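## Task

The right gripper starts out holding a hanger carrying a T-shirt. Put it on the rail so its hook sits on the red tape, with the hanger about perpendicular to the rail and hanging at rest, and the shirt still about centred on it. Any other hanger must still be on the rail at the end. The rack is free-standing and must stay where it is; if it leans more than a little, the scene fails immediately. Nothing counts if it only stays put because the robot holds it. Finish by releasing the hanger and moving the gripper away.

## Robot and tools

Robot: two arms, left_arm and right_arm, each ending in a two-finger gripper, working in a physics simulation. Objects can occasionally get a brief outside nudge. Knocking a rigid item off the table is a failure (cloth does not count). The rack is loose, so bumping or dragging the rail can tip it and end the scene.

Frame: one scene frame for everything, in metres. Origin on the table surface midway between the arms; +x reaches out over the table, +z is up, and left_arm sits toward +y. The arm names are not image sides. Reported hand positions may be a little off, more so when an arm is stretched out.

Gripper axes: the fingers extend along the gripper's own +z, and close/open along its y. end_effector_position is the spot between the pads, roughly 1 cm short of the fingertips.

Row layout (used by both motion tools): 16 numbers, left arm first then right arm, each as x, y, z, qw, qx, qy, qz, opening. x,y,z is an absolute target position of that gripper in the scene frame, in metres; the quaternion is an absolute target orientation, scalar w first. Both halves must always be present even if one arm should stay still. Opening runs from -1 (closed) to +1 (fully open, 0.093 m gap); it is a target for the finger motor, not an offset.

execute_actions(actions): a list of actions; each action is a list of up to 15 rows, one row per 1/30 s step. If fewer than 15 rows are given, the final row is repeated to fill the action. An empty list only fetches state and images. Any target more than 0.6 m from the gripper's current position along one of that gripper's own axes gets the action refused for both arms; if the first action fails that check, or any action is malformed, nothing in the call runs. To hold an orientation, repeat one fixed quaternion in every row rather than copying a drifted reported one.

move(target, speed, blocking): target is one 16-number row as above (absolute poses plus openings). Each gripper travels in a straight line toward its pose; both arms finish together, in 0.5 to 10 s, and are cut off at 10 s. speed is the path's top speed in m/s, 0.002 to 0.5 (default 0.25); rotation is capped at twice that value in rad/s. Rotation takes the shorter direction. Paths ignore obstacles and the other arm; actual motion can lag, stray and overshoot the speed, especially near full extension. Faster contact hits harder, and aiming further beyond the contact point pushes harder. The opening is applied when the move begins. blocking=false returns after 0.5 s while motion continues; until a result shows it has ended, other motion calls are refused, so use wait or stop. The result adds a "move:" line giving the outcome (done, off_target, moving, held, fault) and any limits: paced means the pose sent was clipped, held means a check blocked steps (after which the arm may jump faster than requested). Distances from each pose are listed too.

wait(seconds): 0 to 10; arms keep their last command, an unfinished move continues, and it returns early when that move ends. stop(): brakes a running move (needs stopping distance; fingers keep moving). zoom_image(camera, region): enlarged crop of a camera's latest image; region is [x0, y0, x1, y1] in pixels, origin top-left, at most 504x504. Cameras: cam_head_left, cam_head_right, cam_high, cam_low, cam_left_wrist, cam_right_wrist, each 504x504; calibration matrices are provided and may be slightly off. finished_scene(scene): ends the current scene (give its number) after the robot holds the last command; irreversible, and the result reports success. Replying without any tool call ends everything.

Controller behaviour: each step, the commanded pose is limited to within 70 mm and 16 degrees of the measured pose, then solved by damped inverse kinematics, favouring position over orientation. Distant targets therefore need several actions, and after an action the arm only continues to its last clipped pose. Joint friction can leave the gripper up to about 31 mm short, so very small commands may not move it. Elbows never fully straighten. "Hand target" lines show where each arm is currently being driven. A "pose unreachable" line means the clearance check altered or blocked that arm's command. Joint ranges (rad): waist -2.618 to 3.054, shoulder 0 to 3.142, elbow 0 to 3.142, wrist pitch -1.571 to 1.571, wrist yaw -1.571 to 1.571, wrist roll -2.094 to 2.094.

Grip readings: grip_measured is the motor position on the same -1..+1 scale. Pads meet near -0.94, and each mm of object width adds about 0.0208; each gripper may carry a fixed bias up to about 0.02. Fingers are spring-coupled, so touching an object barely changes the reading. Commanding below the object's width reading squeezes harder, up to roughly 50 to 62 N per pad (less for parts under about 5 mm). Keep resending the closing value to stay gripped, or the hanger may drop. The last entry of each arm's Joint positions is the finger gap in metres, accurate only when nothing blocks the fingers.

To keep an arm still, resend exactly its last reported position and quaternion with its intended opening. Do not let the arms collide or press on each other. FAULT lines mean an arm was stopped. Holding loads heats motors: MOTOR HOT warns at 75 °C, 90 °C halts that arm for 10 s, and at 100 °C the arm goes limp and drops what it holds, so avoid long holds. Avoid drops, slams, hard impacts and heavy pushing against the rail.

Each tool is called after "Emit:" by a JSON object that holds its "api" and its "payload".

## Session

Emit:
{"api": "execute_actions", "payload": {"actions": []}}

Scene clock: 0.00 s.
left_arm: end_effector_position=(+0.3470, +0.1989, +0.4000) grip_measured=+0.994 end_effector_quat_wxyz=(+0.699, +0.068, +0.709, -0.071) | right_arm: end_effector_position=(+0.3116, +0.0560, +0.4116) grip_measured=-0.810 end_effector_quat_wxyz=(+0.553, -0.130, +0.817, +0.094)
Joint positions: left_arm=[ 0.007  1.064  1.06  -0.009  0.002 -0.005  0.093] | right_arm=[ 1.174  1.89   2.261 -0.864  0.675  0.335  0.006]
Joint velocities: left_arm=[-0.017  0.002 -0.017 -0.007 -0.066 -0.022 -0.001] | right_arm=[ 0.002  0.002 -0.007  0.066 -0.007  0.037  0.   ]
Motor temperatures (°C, as the motors report them): left_arm=[27 28 29 30 27 26] | right_arm=[25 28 27 27 24 23]
Hand target (left_arm): +0.347, +0.199, +0.400; +0.699, +0.068, +0.709, -0.071
Hand target (right_arm): +0.312, +0.056, +0.412; +0.554, -0.129, +0.817, +0.095
camera_calibration (this result's frames):
cam_left_wrist: T_world_to_cam=[[-0.205344, -0.978484, -0.0200626, 0.275519], [-0.425842, 0.107787, -0.898354, 0.522451], [0.881188, -0.175928, -0.438813, -0.0157012], [0, 0, 0, 1]] pos_world=[0.292894, 0.210515, 0.467983]
cam_right_wrist: T_world_to_cam=[[0.299309, -0.954155, -0.00138428, -0.0399915], [-0.694966, -0.21701, -0.685513, 0.548982], [0.653786, 0.206143, -0.728059, 0.165539], [0, 0, 0, 1]] pos_world=[0.285267, 0.0468518, 0.496801]

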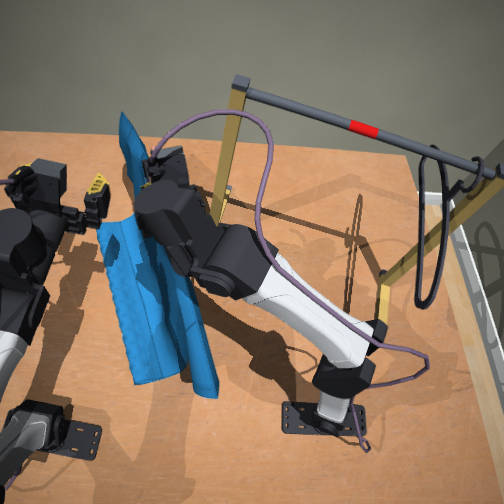

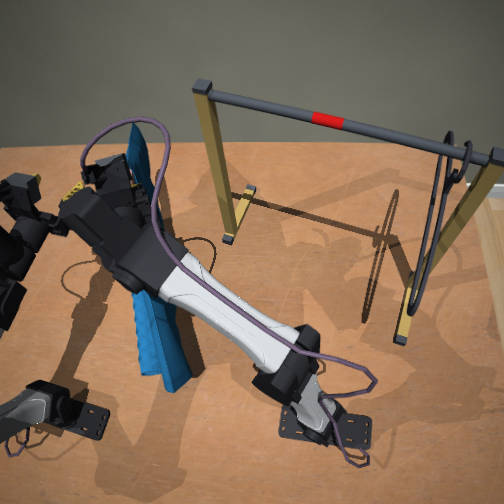

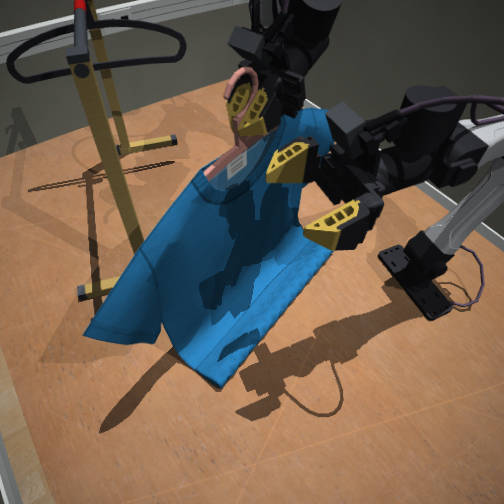

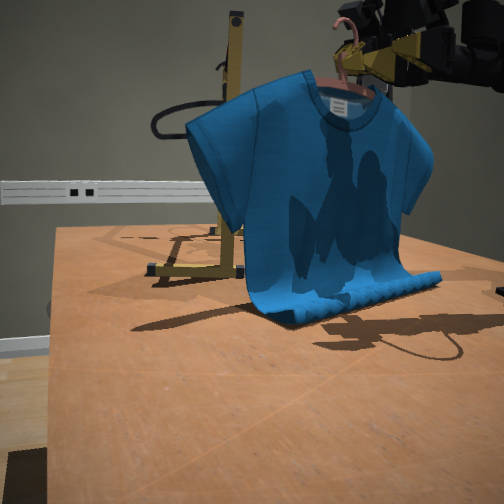

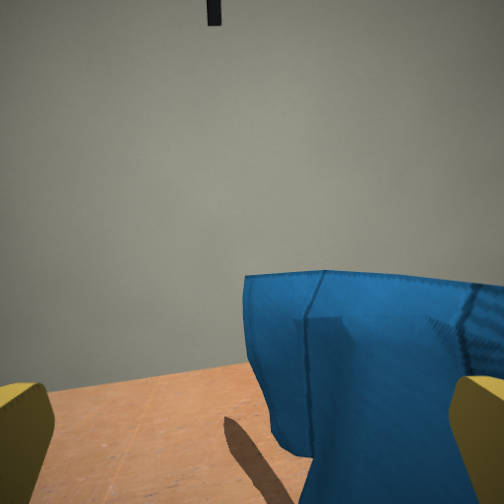

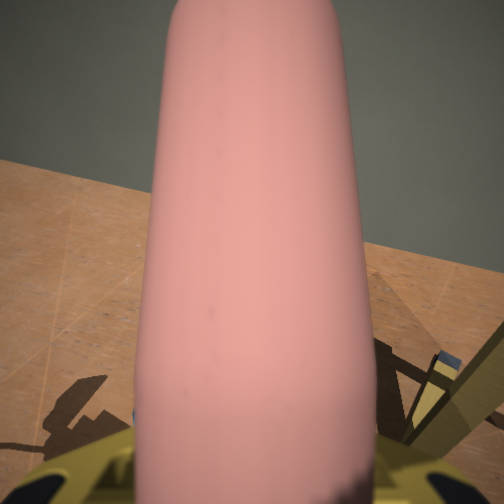

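Emit:
{"api": "zoom_image", "payload": {"camera": "cam_head_left", "region": [210, 60, 504, 354]}}

Emit:
{"api": "zoom_image", "payload": {"camera": "cam_head_right", "region": [180, 60, 504, 384]}}

Emit:
{"api": "zoom_image", "payload": {"camera": "cam_low", "region": [200, 0, 440, 140]}}

Emit:
{"api": "zoom_image", "payload": {"camera": "cam_high", "region": [0, 0, 300, 200]}}

Region (210, 60, 504, 354) of cam_head_left's 504x504 image, scaled by 1.714, with more detail than that image has.

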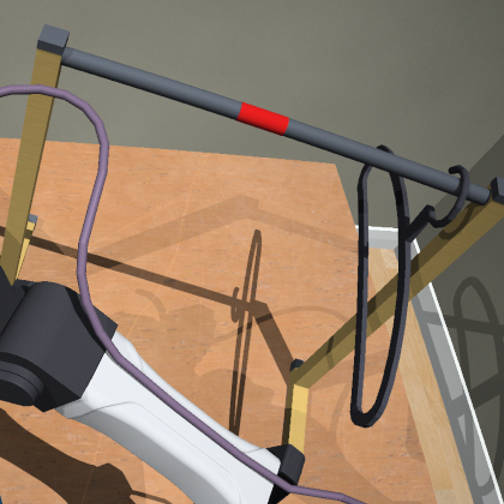

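Region (180, 60, 504, 384) of cam_head_right's 504x504 image, scaled by 1.556, with more detail than that image has.

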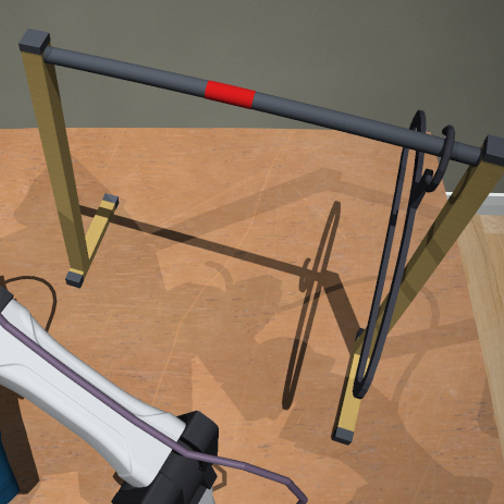

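Region (200, 0, 440, 140) of cam_low's 504x504 image, scaled by 2.100, with more detail than that image has; it fills the top 294 rows of this view, and the rest is white.

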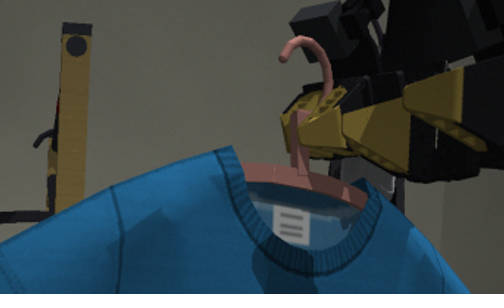

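Region (0, 0, 300, 200) of cam_high's 504x504 image, scaled by 1.680, with more detail than that image has.

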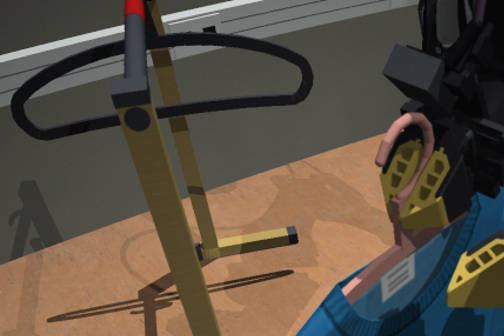

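Emit:
{"api": "move", "payload": {"target": [0.347,0.199,0.400,0.699,0.068,0.709,-0.071,1, 0.178,-0.145,0.45,0.5572,-0.1079,0.8199,0.0734,-0.825], "speed": 0.16}}

Scene clock: 4.33 s.
left_arm: end_effector_position=(+0.3470, +0.1989, +0.4000) grip_measured=+0.994 end_effector_quat_wxyz=(+0.699, +0.068, +0.709, -0.071) | right_arm: end_effector_position=(+0.1814, -0.1422, +0.4463) grip_measured=-0.817 end_effector_quat_wxyz=(+0.551, -0.114, +0.823, +0.072)
Joint positions: left_arm=[ 0.007  1.064  1.06  -0.009  0.002 -0.005  0.093] | right_arm=[ 1.333  1.202  1.838 -1.255  0.855  0.486  0.006]
Joint velocities: left_arm=[-0.017 -0.012 -0.002 -0.066 -0.007 -0.051  0.001] | right_arm=[ 0.007  0.002  0.002 -0.022 -0.022 -0.051  0.   ]
Motor temperatures (°C, as the motors report them): left_arm=[27 28 30 32 27 26] | right_arm=[25 29 28 29 24 23]
Hand target (left_arm): +0.347, +0.199, +0.400; +0.699, +0.068, +0.709, -0.071
Hand target (right_arm): +0.180, -0.146, +0.449; +0.556, -0.108, +0.821, +0.073
Off the commanded pose (left_arm): 0.000 m, 0 deg.
Off the commanded pose (right_arm): 0.006 m, 1 deg.
move: done
camera_calibration (this result's frames):
cam_left_wrist: T_world_to_cam=[[-0.205344, -0.978484, -0.0200626, 0.275519], [-0.425842, 0.107787, -0.898354, 0.522451], [0.881188, -0.175928, -0.438813, -0.0157012], [0, 0, 0, 1]] pos_world=[0.292894, 0.210515, 0.467983]
cam_right_wrist: T_world_to_cam=[[0.250753, -0.967906, 0.016733, -0.191278], [-0.709979, -0.195628, -0.676506, 0.440959], [0.658068, 0.157756, -0.736247, 0.312779], [0, 0, 0, 1]] pos_world=[0.155205, -0.148218, 0.531795]

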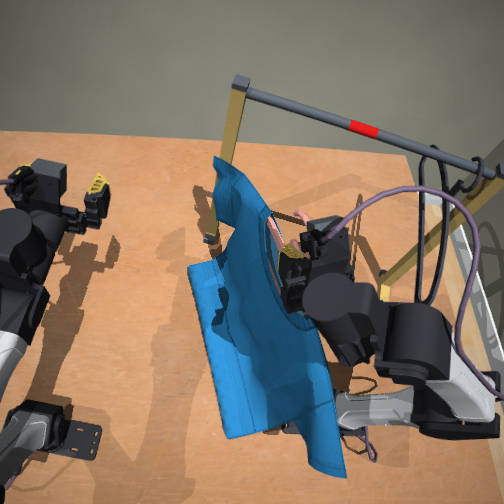

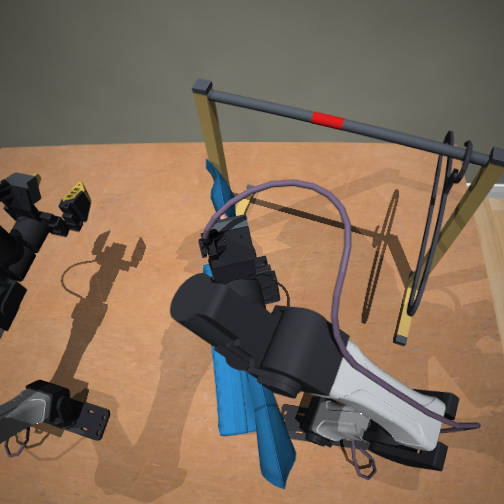

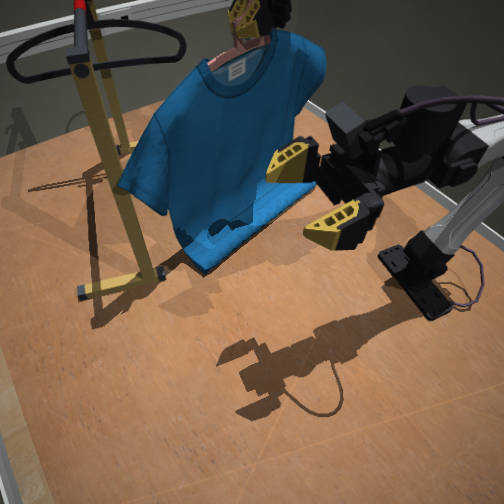

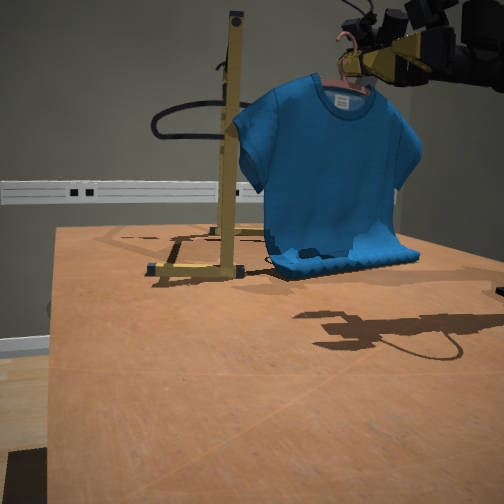

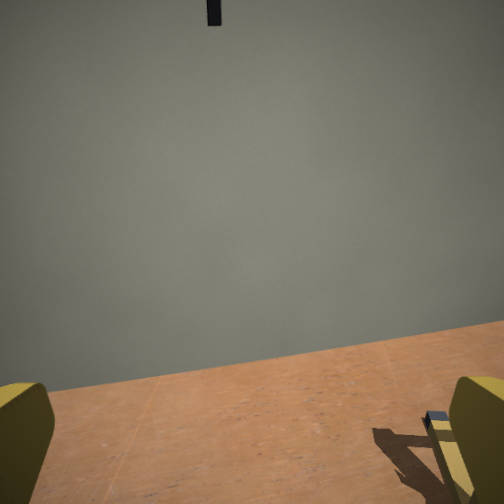

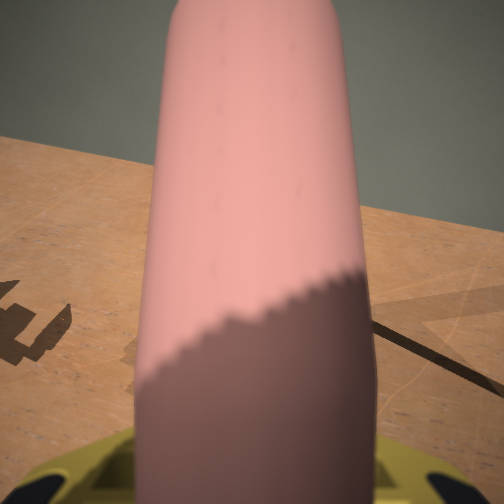

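Emit:
{"api": "move", "payload": {"target": [0.347,0.199,0.400,0.699,0.068,0.709,-0.071,1, 0.205,-0.212,0.46,0.5617,-0.0289,0.8265,0.0196,-0.825], "speed": 0.1}}

Scene clock: 5.87 s.
left_arm: end_effector_position=(+0.3470, +0.1989, +0.4000) grip_measured=+0.994 end_effector_quat_wxyz=(+0.699, +0.068, +0.709, -0.071) | right_arm: end_effector_position=(+0.2097, -0.2034, +0.4471) grip_measured=-0.817 end_effector_quat_wxyz=(+0.551, -0.038, +0.834, +0.008)
Joint positions: left_arm=[ 0.007  1.064  1.06  -0.009  0.002 -0.005  0.093] | right_arm=[ 1.083  1.167  1.838 -1.281  0.814  0.438  0.006]
Joint velocities: left_arm=[0.002 0.012 0.007 0.022 0.007 0.007 0.002] | right_arm=[ 0.007 -0.017 -0.007  0.007 -0.081 -0.051  0.   ]
Motor temperatures (°C, as the motors report them): left_arm=[27 28 30 33 27 26] | right_arm=[25 29 28 29 24 23]
Hand target (left_arm): +0.347, +0.199, +0.400; +0.699, +0.068, +0.709, -0.071
Hand target (right_arm): +0.206, -0.212, +0.460; +0.563, -0.029, +0.825, +0.020
Off the commanded pose (left_arm): 0.000 m, 0 deg.
Off the commanded pose (right_arm): 0.016 m, 2 deg.
move: off_target (right_arm)
camera_calibration (this result's frames):
cam_left_wrist: T_world_to_cam=[[-0.205344, -0.978484, -0.0200626, 0.275519], [-0.425842, 0.107787, -0.898354, 0.522451], [0.881188, -0.175928, -0.438813, -0.0157012], [0, 0, 0, 1]] pos_world=[0.292894, 0.210515, 0.467983]
cam_right_wrist: T_world_to_cam=[[0.0552438, -0.99775, 0.0379932, -0.232224], [-0.742004, -0.0664856, -0.66709, 0.478428], [0.668115, 0.00866147, -0.744007, 0.275437], [0, 0, 0, 1]] pos_world=[0.183801, -0.202278, 0.532905]

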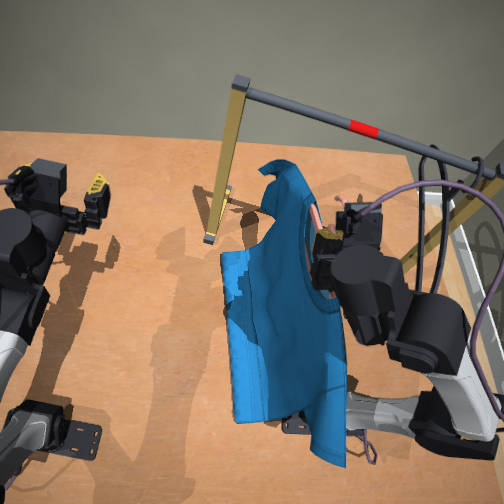

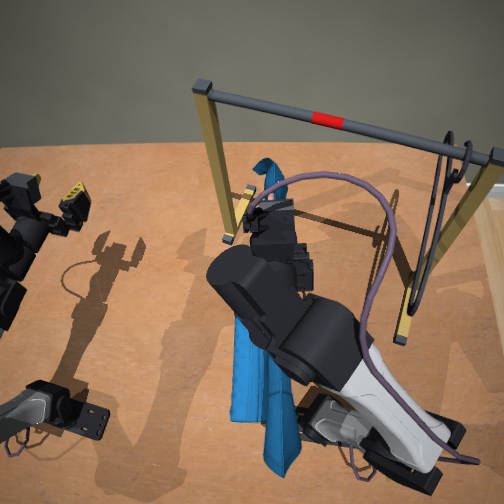

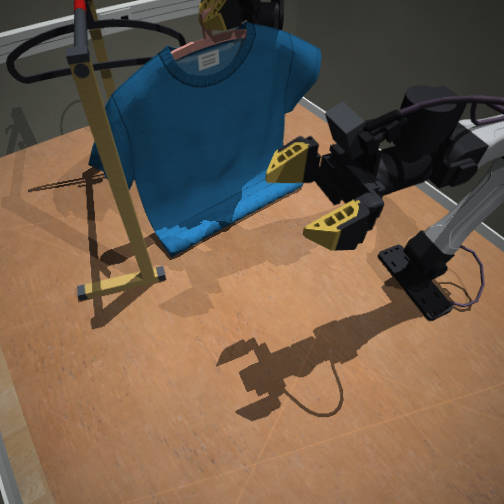

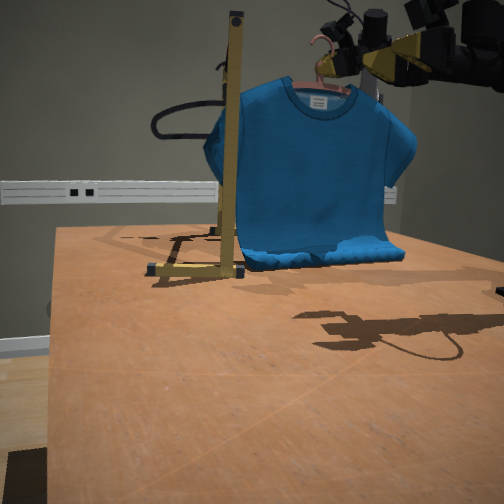

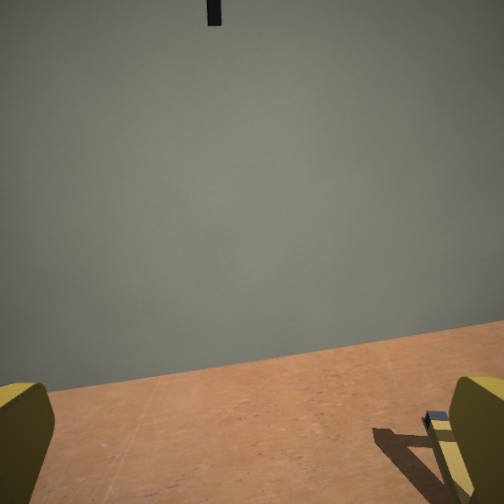

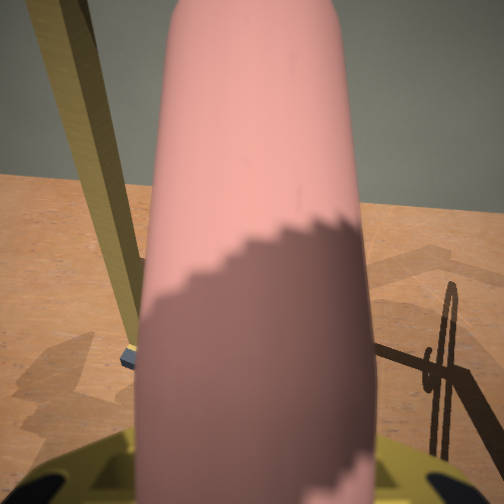

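Emit:
{"api": "move", "payload": {"target": [0.347,0.199,0.400,0.699,0.068,0.709,-0.071,1, 0.35,-0.28,0.467,0.5558,0.1222,0.8179,-0.0831,-0.825], "speed": 0.13}}

Emit:
{"api": "zoom_image", "payload": {"camera": "cam_low", "region": [200, 0, 320, 120]}}

Emit:
{"api": "zoom_image", "payload": {"camera": "cam_head_left", "region": [300, 90, 450, 240]}}

Scene clock: 8.00 s.
left_arm: end_effector_position=(+0.3470, +0.1989, +0.4000) grip_measured=+0.994 end_effector_quat_wxyz=(+0.699, +0.068, +0.709, -0.071) | right_arm: end_effector_position=(+0.3472, -0.2781, +0.4562) grip_measured=-0.817 end_effector_quat_wxyz=(+0.543, +0.115, +0.827, -0.088)
Joint positions: left_arm=[ 0.007  1.064  1.06  -0.009  0.002 -0.005  0.093] | right_arm=[ 0.498  1.481  2.046 -1.071  0.622  0.289  0.006]
Joint velocities: left_arm=[-0.007  0.017 -0.012 -0.022  0.007 -0.051 -0.001] | right_arm=[-0.002 -0.007 -0.002 -0.037 -0.007  0.007 -0.002]
Motor temperatures (°C, as the motors report them): left_arm=[27 28 31 33 27 26] | right_arm=[25 29 29 30 24 23]
Hand target (left_arm): +0.347, +0.199, +0.400; +0.699, +0.068, +0.709, -0.071
Hand target (right_arm): +0.352, -0.280, +0.468; +0.559, +0.122, +0.816, -0.083
Off the commanded pose (left_arm): 0.000 m, 0 deg.
Off the commanded pose (right_arm): 0.011 m, 2 deg.
move: off_target (right_arm)
camera_calibration (this result's frames):
cam_left_wrist: T_world_to_cam=[[-0.205344, -0.978484, -0.0200626, 0.275519], [-0.425842, 0.107787, -0.898354, 0.522451], [0.881188, -0.175928, -0.438813, -0.0157012], [0, 0, 0, 1]] pos_world=[0.292894, 0.210515, 0.467983]
cam_right_wrist: T_world_to_cam=[[-0.302646, -0.95263, 0.0300373, -0.174206], [-0.716299, 0.206549, -0.666524, 0.648356], [0.628746, -0.223236, -0.744879, 0.140597], [0, 0, 0, 1]] pos_world=[0.323294, -0.268485, 0.542105]

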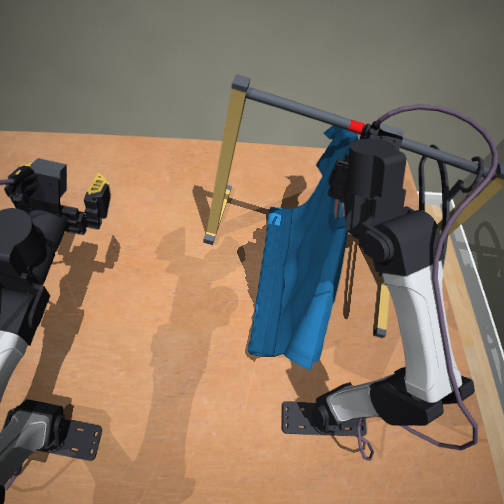

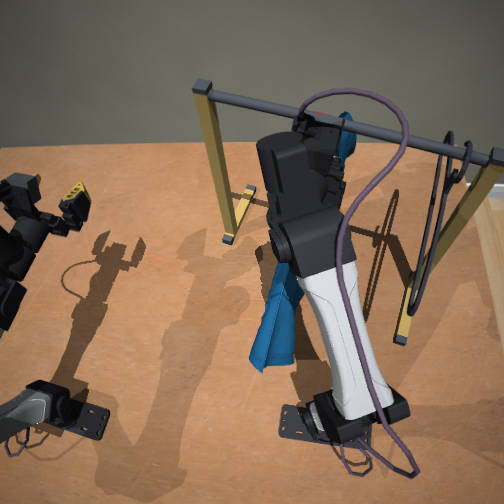

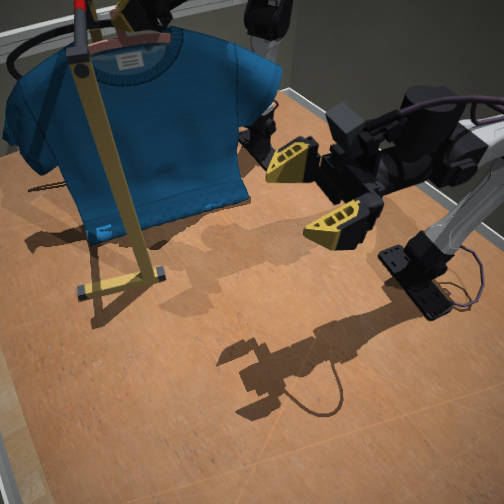

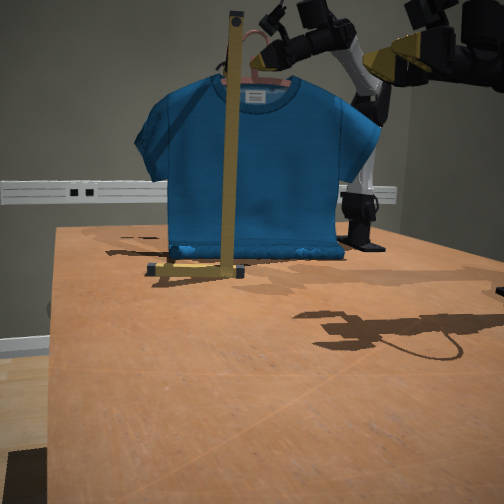

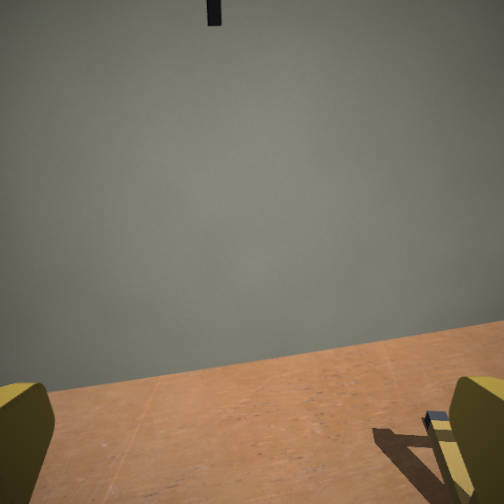

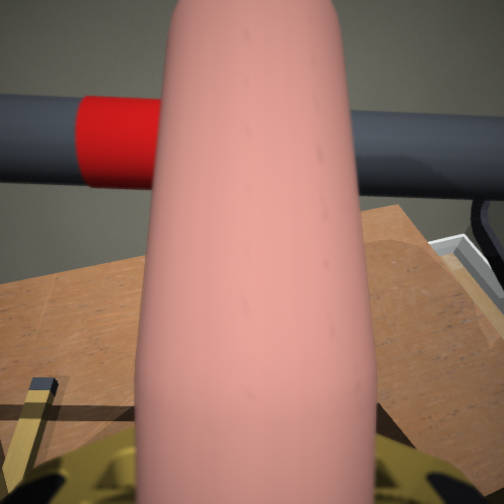

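Region (200, 0, 320, 120) of cam_low's 504x504 image, scaled by 4.200, with more detail than that image has.

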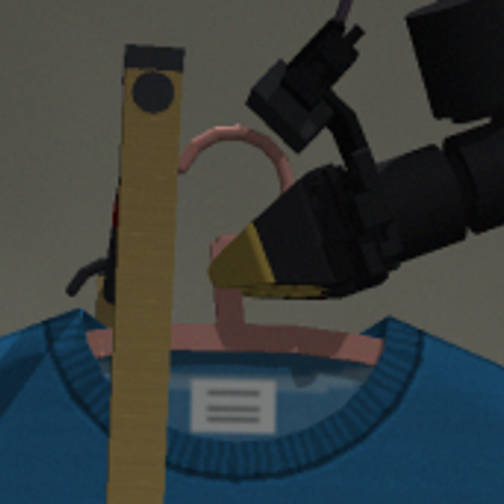

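Region (300, 90, 450, 240) of cam_head_left's 504x504 image, scaled by 3.360, with more detail than that image has.

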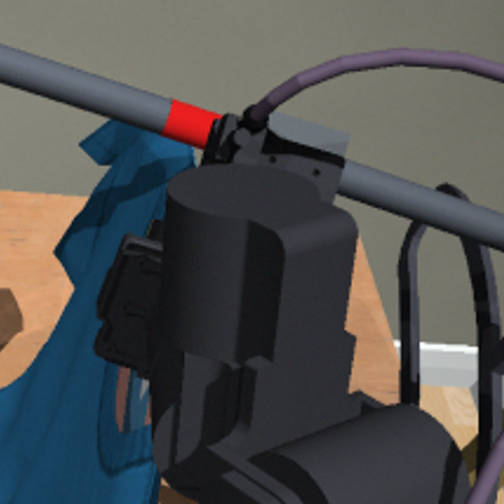

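Emit:
{"api": "move", "payload": {"target": [0.347,0.199,0.400,0.699,0.068,0.709,-0.071,1, 0.395,-0.281,0.461,0.5558,0.1222,0.8179,-0.0831,-0.825], "speed": 0.055}}

Emit:
{"api": "zoom_image", "payload": {"camera": "cam_low", "region": [180, 0, 300, 120]}}

Scene clock: 10.00 s.
left_arm: end_effector_position=(+0.3470, +0.1989, +0.4000) grip_measured=+0.994 end_effector_quat_wxyz=(+0.699, +0.068, +0.709, -0.071) | right_arm: end_effector_position=(+0.3889, -0.2789, +0.4488) grip_measured=-0.817 end_effector_quat_wxyz=(+0.538, +0.117, +0.830, -0.089)
Joint positions: left_arm=[ 0.007  1.064  1.06  -0.009  0.002 -0.005  0.093] | right_arm=[ 0.437  1.605  2.132 -1.029  0.569  0.263  0.006]
Joint velocities: left_arm=[-0.012 -0.002 -0.007 -0.051  0.022  0.066 -0.002] | right_arm=[-0.007  0.007  0.002  0.022  0.022 -0.037 -0.001]
Motor temperatures (°C, as the motors report them): left_arm=[27 28 31 34 27 26] | right_arm=[25 29 29 30 24 23]
Hand target (left_arm): +0.347, +0.199, +0.400; +0.699, +0.068, +0.709, -0.071
Hand target (right_arm): +0.394, -0.281, +0.461; +0.556, +0.122, +0.818, -0.083
Off the commanded pose (left_arm): 0.000 m, 0 deg.
Off the commanded pose (right_arm): 0.014 m, 3 deg.
move: off_target (right_arm)
camera_calibration (this result's frames):
cam_left_wrist: T_world_to_cam=[[-0.205344, -0.978484, -0.0200626, 0.275519], [-0.425842, 0.107787, -0.898354, 0.522451], [0.881188, -0.175928, -0.438813, -0.0157012], [0, 0, 0, 1]] pos_world=[0.292894, 0.210515, 0.467983]
cam_right_wrist: T_world_to_cam=[[-0.305287, -0.951737, 0.0315764, -0.161618], [-0.723521, 0.210269, -0.657498, 0.673239], [0.619125, -0.223572, -0.752794, 0.115857], [0, 0, 0, 1]] pos_world=[0.366033, -0.269477, 0.534973]

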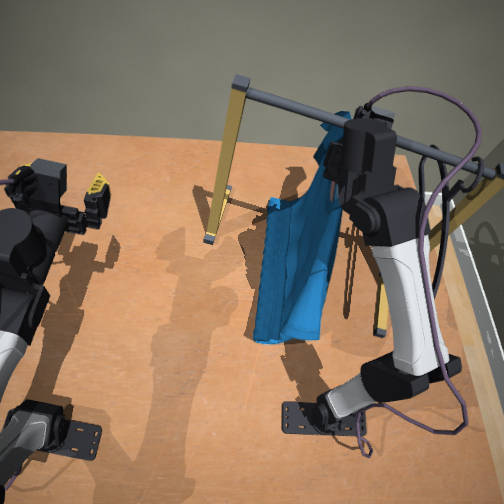

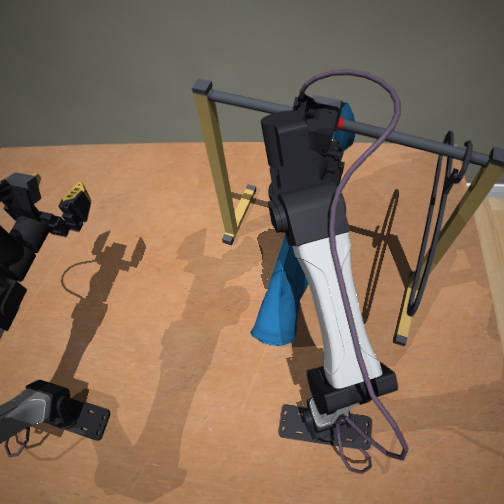

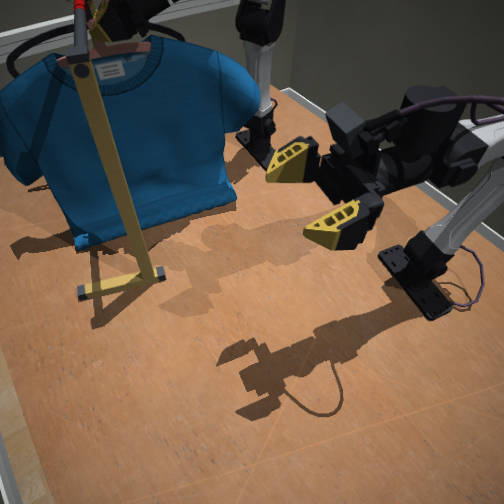

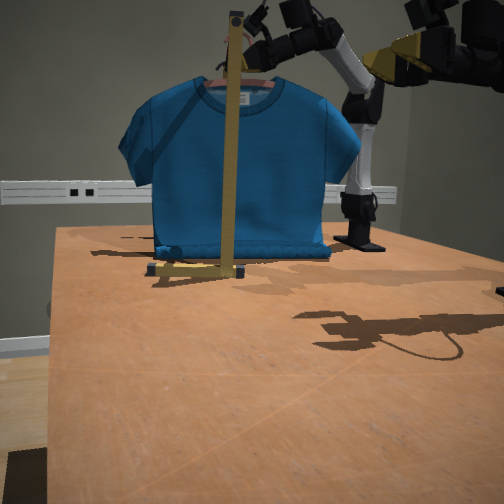

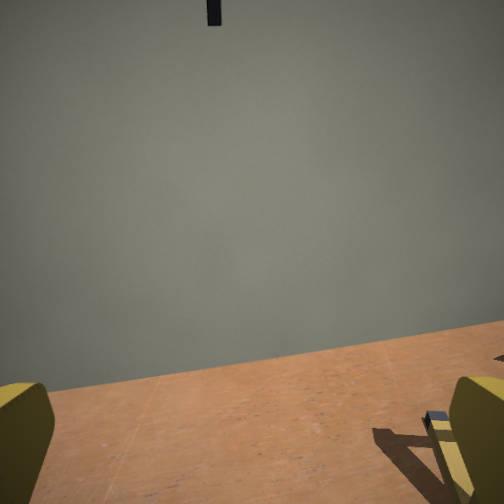

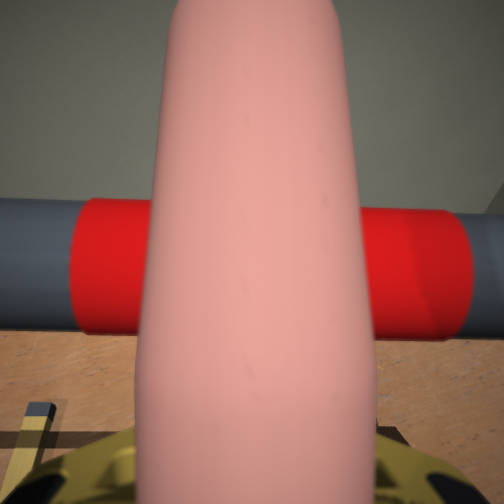

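Region (180, 0, 300, 120) of cam_low's 504x504 image, scaled by 4.200, with more detail than that image has.

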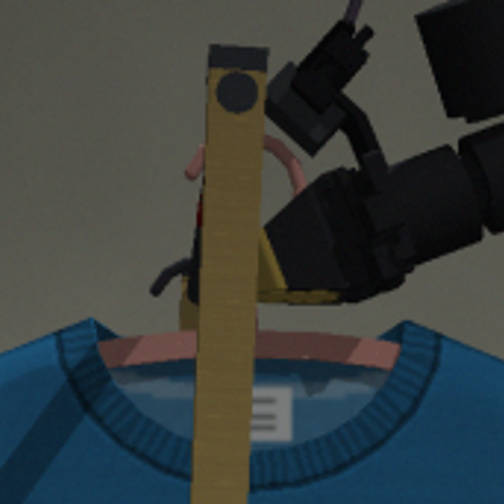

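Emit:
{"api": "move", "payload": {"target": [0.347,0.199,0.400,0.699,0.068,0.709,-0.071,1, 0.404,-0.287,0.433,0.5558,0.1222,0.8179,-0.0831,-0.825], "speed": 0.035}}

Emit:
{"api": "zoom_image", "payload": {"camera": "cam_low", "region": [180, 0, 300, 120]}}

Scene clock: 11.50 s.
left_arm: end_effector_position=(+0.3470, +0.1989, +0.4000) grip_measured=+0.994 end_effector_quat_wxyz=(+0.699, +0.068, +0.709, -0.071) | right_arm: end_effector_position=(+0.4044, -0.2830, +0.4228) grip_measured=-0.817 end_effector_quat_wxyz=(+0.539, +0.118, +0.829, -0.088)
Joint positions: left_arm=[ 0.007  1.064  1.06  -0.009  0.002 -0.005  0.093] | right_arm=[ 0.407  1.568  1.956 -0.878  0.542  0.248  0.006]
Joint velocities: left_arm=[-0.022  0.002  0.002  0.051 -0.037 -0.051 -0.001] | right_arm=[-0.007 -0.002  0.017 -0.007 -0.037 -0.007 -0.   ]
Motor temperatures (°C, as the motors report them): left_arm=[27 28 31 34 27 26] | right_arm=[25 29 29 31 24 23]
Hand target (left_arm): +0.347, +0.199, +0.400; +0.699, +0.068, +0.709, -0.071
Hand target (right_arm): +0.404, -0.287, +0.433; +0.556, +0.122, +0.818, -0.084
Off the commanded pose (left_arm): 0.000 m, 0 deg.
Off the commanded pose (right_arm): 0.011 m, 2 deg.
move: off_target (right_arm)
camera_calibration (this result's frames):
cam_left_wrist: T_world_to_cam=[[-0.205344, -0.978484, -0.0200626, 0.275519], [-0.425842, 0.107787, -0.898354, 0.522451], [0.881188, -0.175928, -0.438813, -0.0157012], [0, 0, 0, 1]] pos_world=[0.292894, 0.210515, 0.467983]
cam_right_wrist: T_world_to_cam=[[-0.305999, -0.951605, 0.0284935, -0.158276], [-0.721953, 0.212434, -0.658525, 0.668613], [0.620603, -0.222079, -0.752019, 0.0853006], [0, 0, 0, 1]] pos_world=[0.381337, -0.273709, 0.508956]

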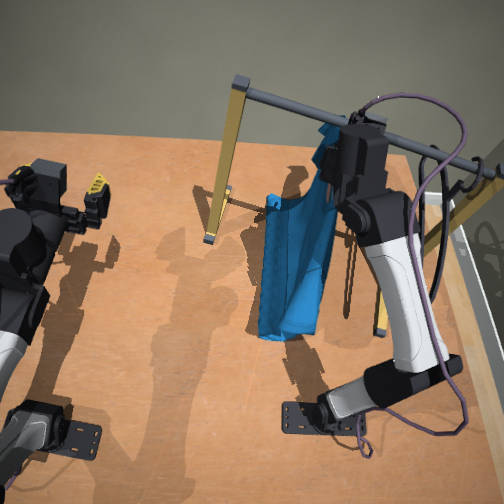

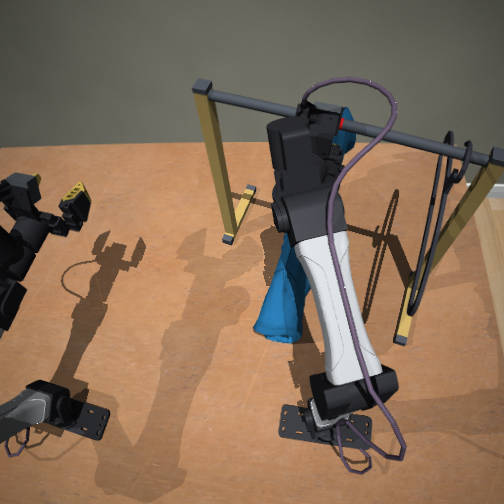

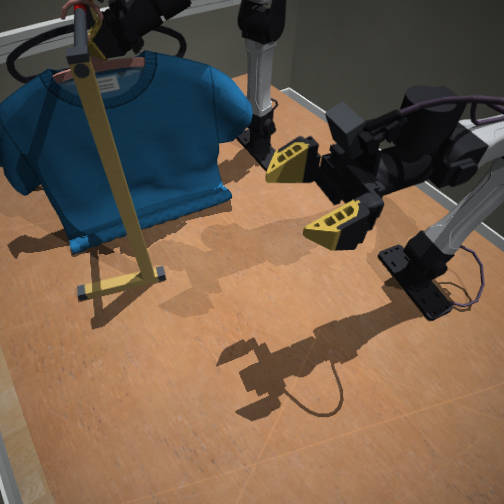

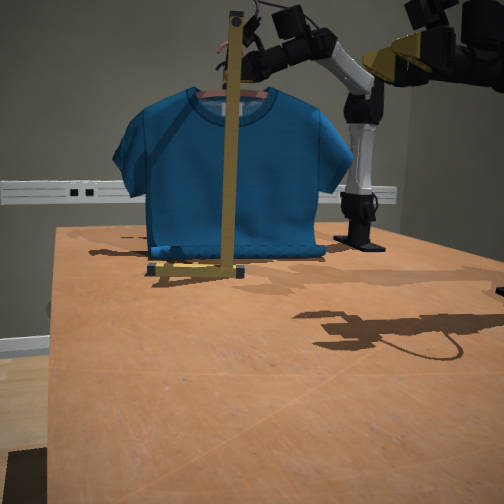

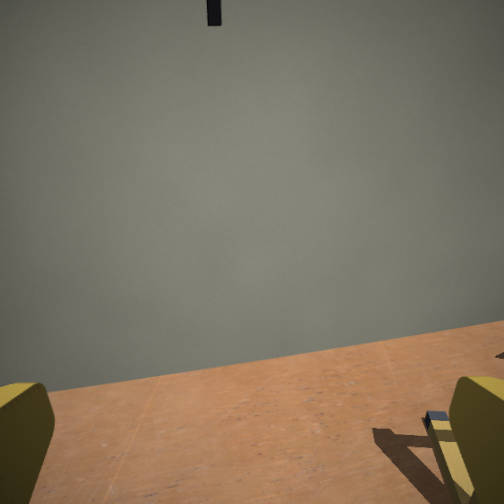

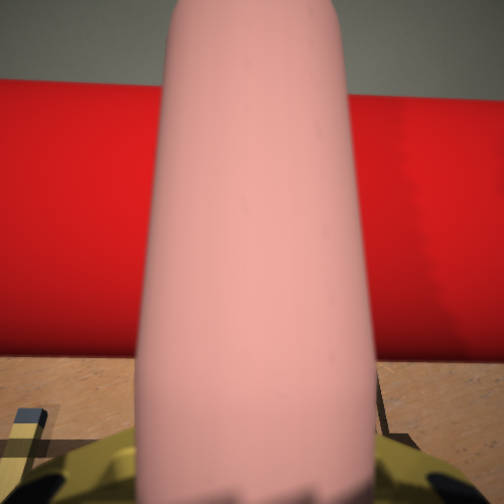

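Region (180, 0, 300, 120) of cam_low's 504x504 image, scaled by 4.200, with more detail than that image has.

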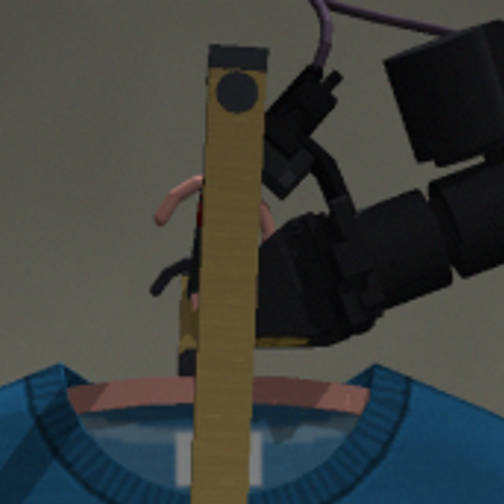

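Emit:
{"api": "execute_actions", "payload": {"actions": [[[0.347,0.199,0.400,0.699,0.068,0.709,-0.071,1, 0.404,-0.287,0.432,0.5558,0.1222,0.8179,-0.0831,-0.80],[0.347,0.199,0.400,0.699,0.068,0.709,-0.071,1, 0.404,-0.287,0.431,0.5558,0.1222,0.8179,-0.0831,-0.77],[0.347,0.199,0.400,0.699,0.068,0.709,-0.071,1, 0.404,-0.287,0.431,0.5558,0.1222,0.8179,-0.0831,-0.74],[0.347,0.199,0.400,0.699,0.068,0.709,-0.071,1, 0.404,-0.287,0.431,0.5558,0.1222,0.8179,-0.0831,-0.71],[0.347,0.199,0.400,0.699,0.068,0.709,-0.071,1, 0.404,-0.287,0.431,0.5558,0.1222,0.8179,-0.0831,-0.68],[0.347,0.199,0.400,0.699,0.068,0.709,-0.071,1, 0.404,-0.287,0.431,0.5558,0.1222,0.8179,-0.0831,-0.65],[0.347,0.199,0.400,0.699,0.068,0.709,-0.071,1, 0.404,-0.287,0.431,0.5558,0.1222,0.8179,-0.0831,-0.62],[0.347,0.199,0.400,0.699,0.068,0.709,-0.071,1, 0.404,-0.287,0.431,0.5558,0.1222,0.8179,-0.0831,-0.59],[0.347,0.199,0.400,0.699,0.068,0.709,-0.071,1, 0.404,-0.287,0.431,0.5558,0.1222,0.8179,-0.0831,-0.55],[0.347,0.199,0.400,0.699,0.068,0.709,-0.071,1, 0.404,-0.287,0.431,0.5558,0.1222,0.8179,-0.0831,-0.48],[0.347,0.199,0.400,0.699,0.068,0.709,-0.071,1, 0.404,-0.287,0.431,0.5558,0.1222,0.8179,-0.0831,-0.35],[0.347,0.199,0.400,0.699,0.068,0.709,-0.071,1, 0.404,-0.287,0.431,0.5558,0.1222,0.8179,-0.0831,-0.15],[0.347,0.199,0.400,0.699,0.068,0.709,-0.071,1, 0.404,-0.287,0.431,0.5558,0.1222,0.8179,-0.0831,0.1],[0.347,0.199,0.400,0.699,0.068,0.709,-0.071,1, 0.404,-0.287,0.431,0.5558,0.1222,0.8179,-0.0831,0.3]]]}}

Scene clock: 12.57 s.
left_arm: end_effector_position=(+0.3470, +0.1989, +0.4000) grip_measured=+0.994 end_effector_quat_wxyz=(+0.699, +0.068, +0.709, -0.071) | right_arm: end_effector_position=(+0.4049, -0.2827, +0.4334) grip_measured=+0.269 end_effector_quat_wxyz=(+0.557, +0.123, +0.818, -0.079)
Joint positions: left_arm=[ 0.007  1.064  1.06  -0.009  0.002 -0.005  0.093] | right_arm=[ 0.407  1.556  1.95  -0.836  0.54   0.247  0.058]
Joint velocities: left_arm=[-0.007  0.002  0.017 -0.095 -0.051 -0.066 -0.   ] | right_arm=[ 0.007  0.007  0.002 -0.037 -0.051 -0.007  0.059]
Motor temperatures (°C, as the motors report them): left_arm=[27 28 31 35 27 26] | right_arm=[25 29 29 31 24 23]
Hand target (left_arm): +0.347, +0.199, +0.400; +0.699, +0.068, +0.709, -0.071
Hand target (right_arm): +0.404, -0.287, +0.431; +0.556, +0.122, +0.818, -0.083
Off the commanded pose (left_arm): 0.000 m, 0 deg.
Off the commanded pose (right_arm): 0.005 m, 0 deg.
camera_calibration (this result's frames):
cam_left_wrist: T_world_to_cam=[[-0.205344, -0.978484, -0.0200626, 0.275519], [-0.425842, 0.107787, -0.898354, 0.522451], [0.881188, -0.175928, -0.438813, -0.0157012], [0, 0, 0, 1]] pos_world=[0.292894, 0.210515, 0.467983]
cam_right_wrist: T_world_to_cam=[[-0.305427, -0.952214, 0.00137709, -0.146798], [-0.691521, 0.220814, -0.687779, 0.678593], [0.654609, -0.211019, -0.725919, 0.0711244], [0, 0, 0, 1]] pos_world=[0.377867, -0.274617, 0.518554]

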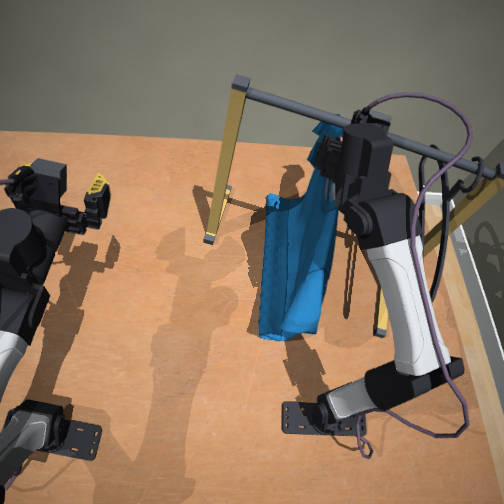

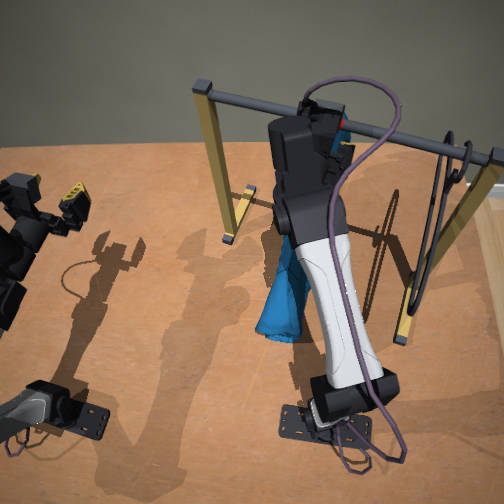

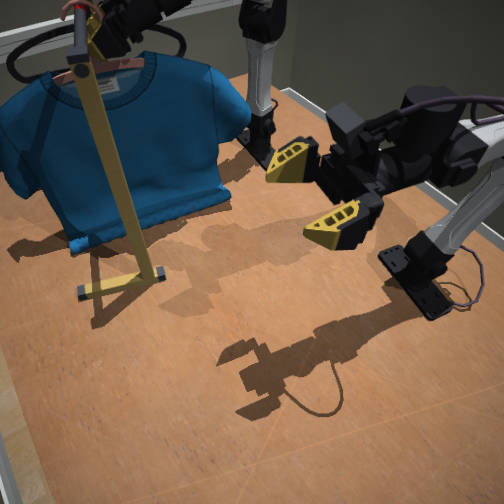

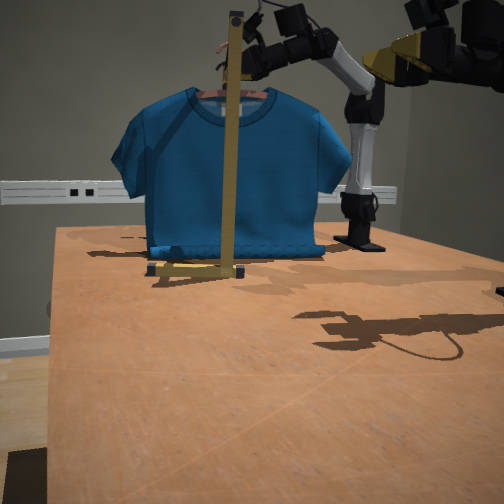

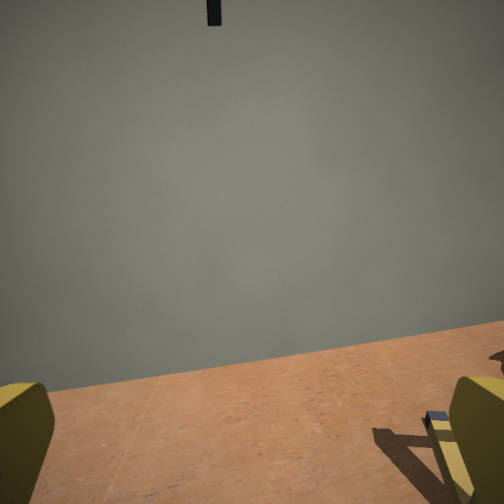

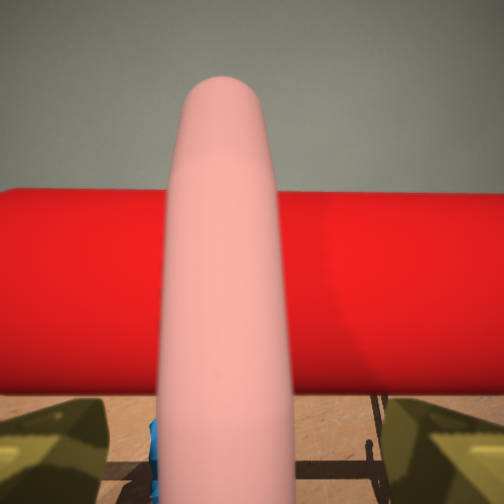

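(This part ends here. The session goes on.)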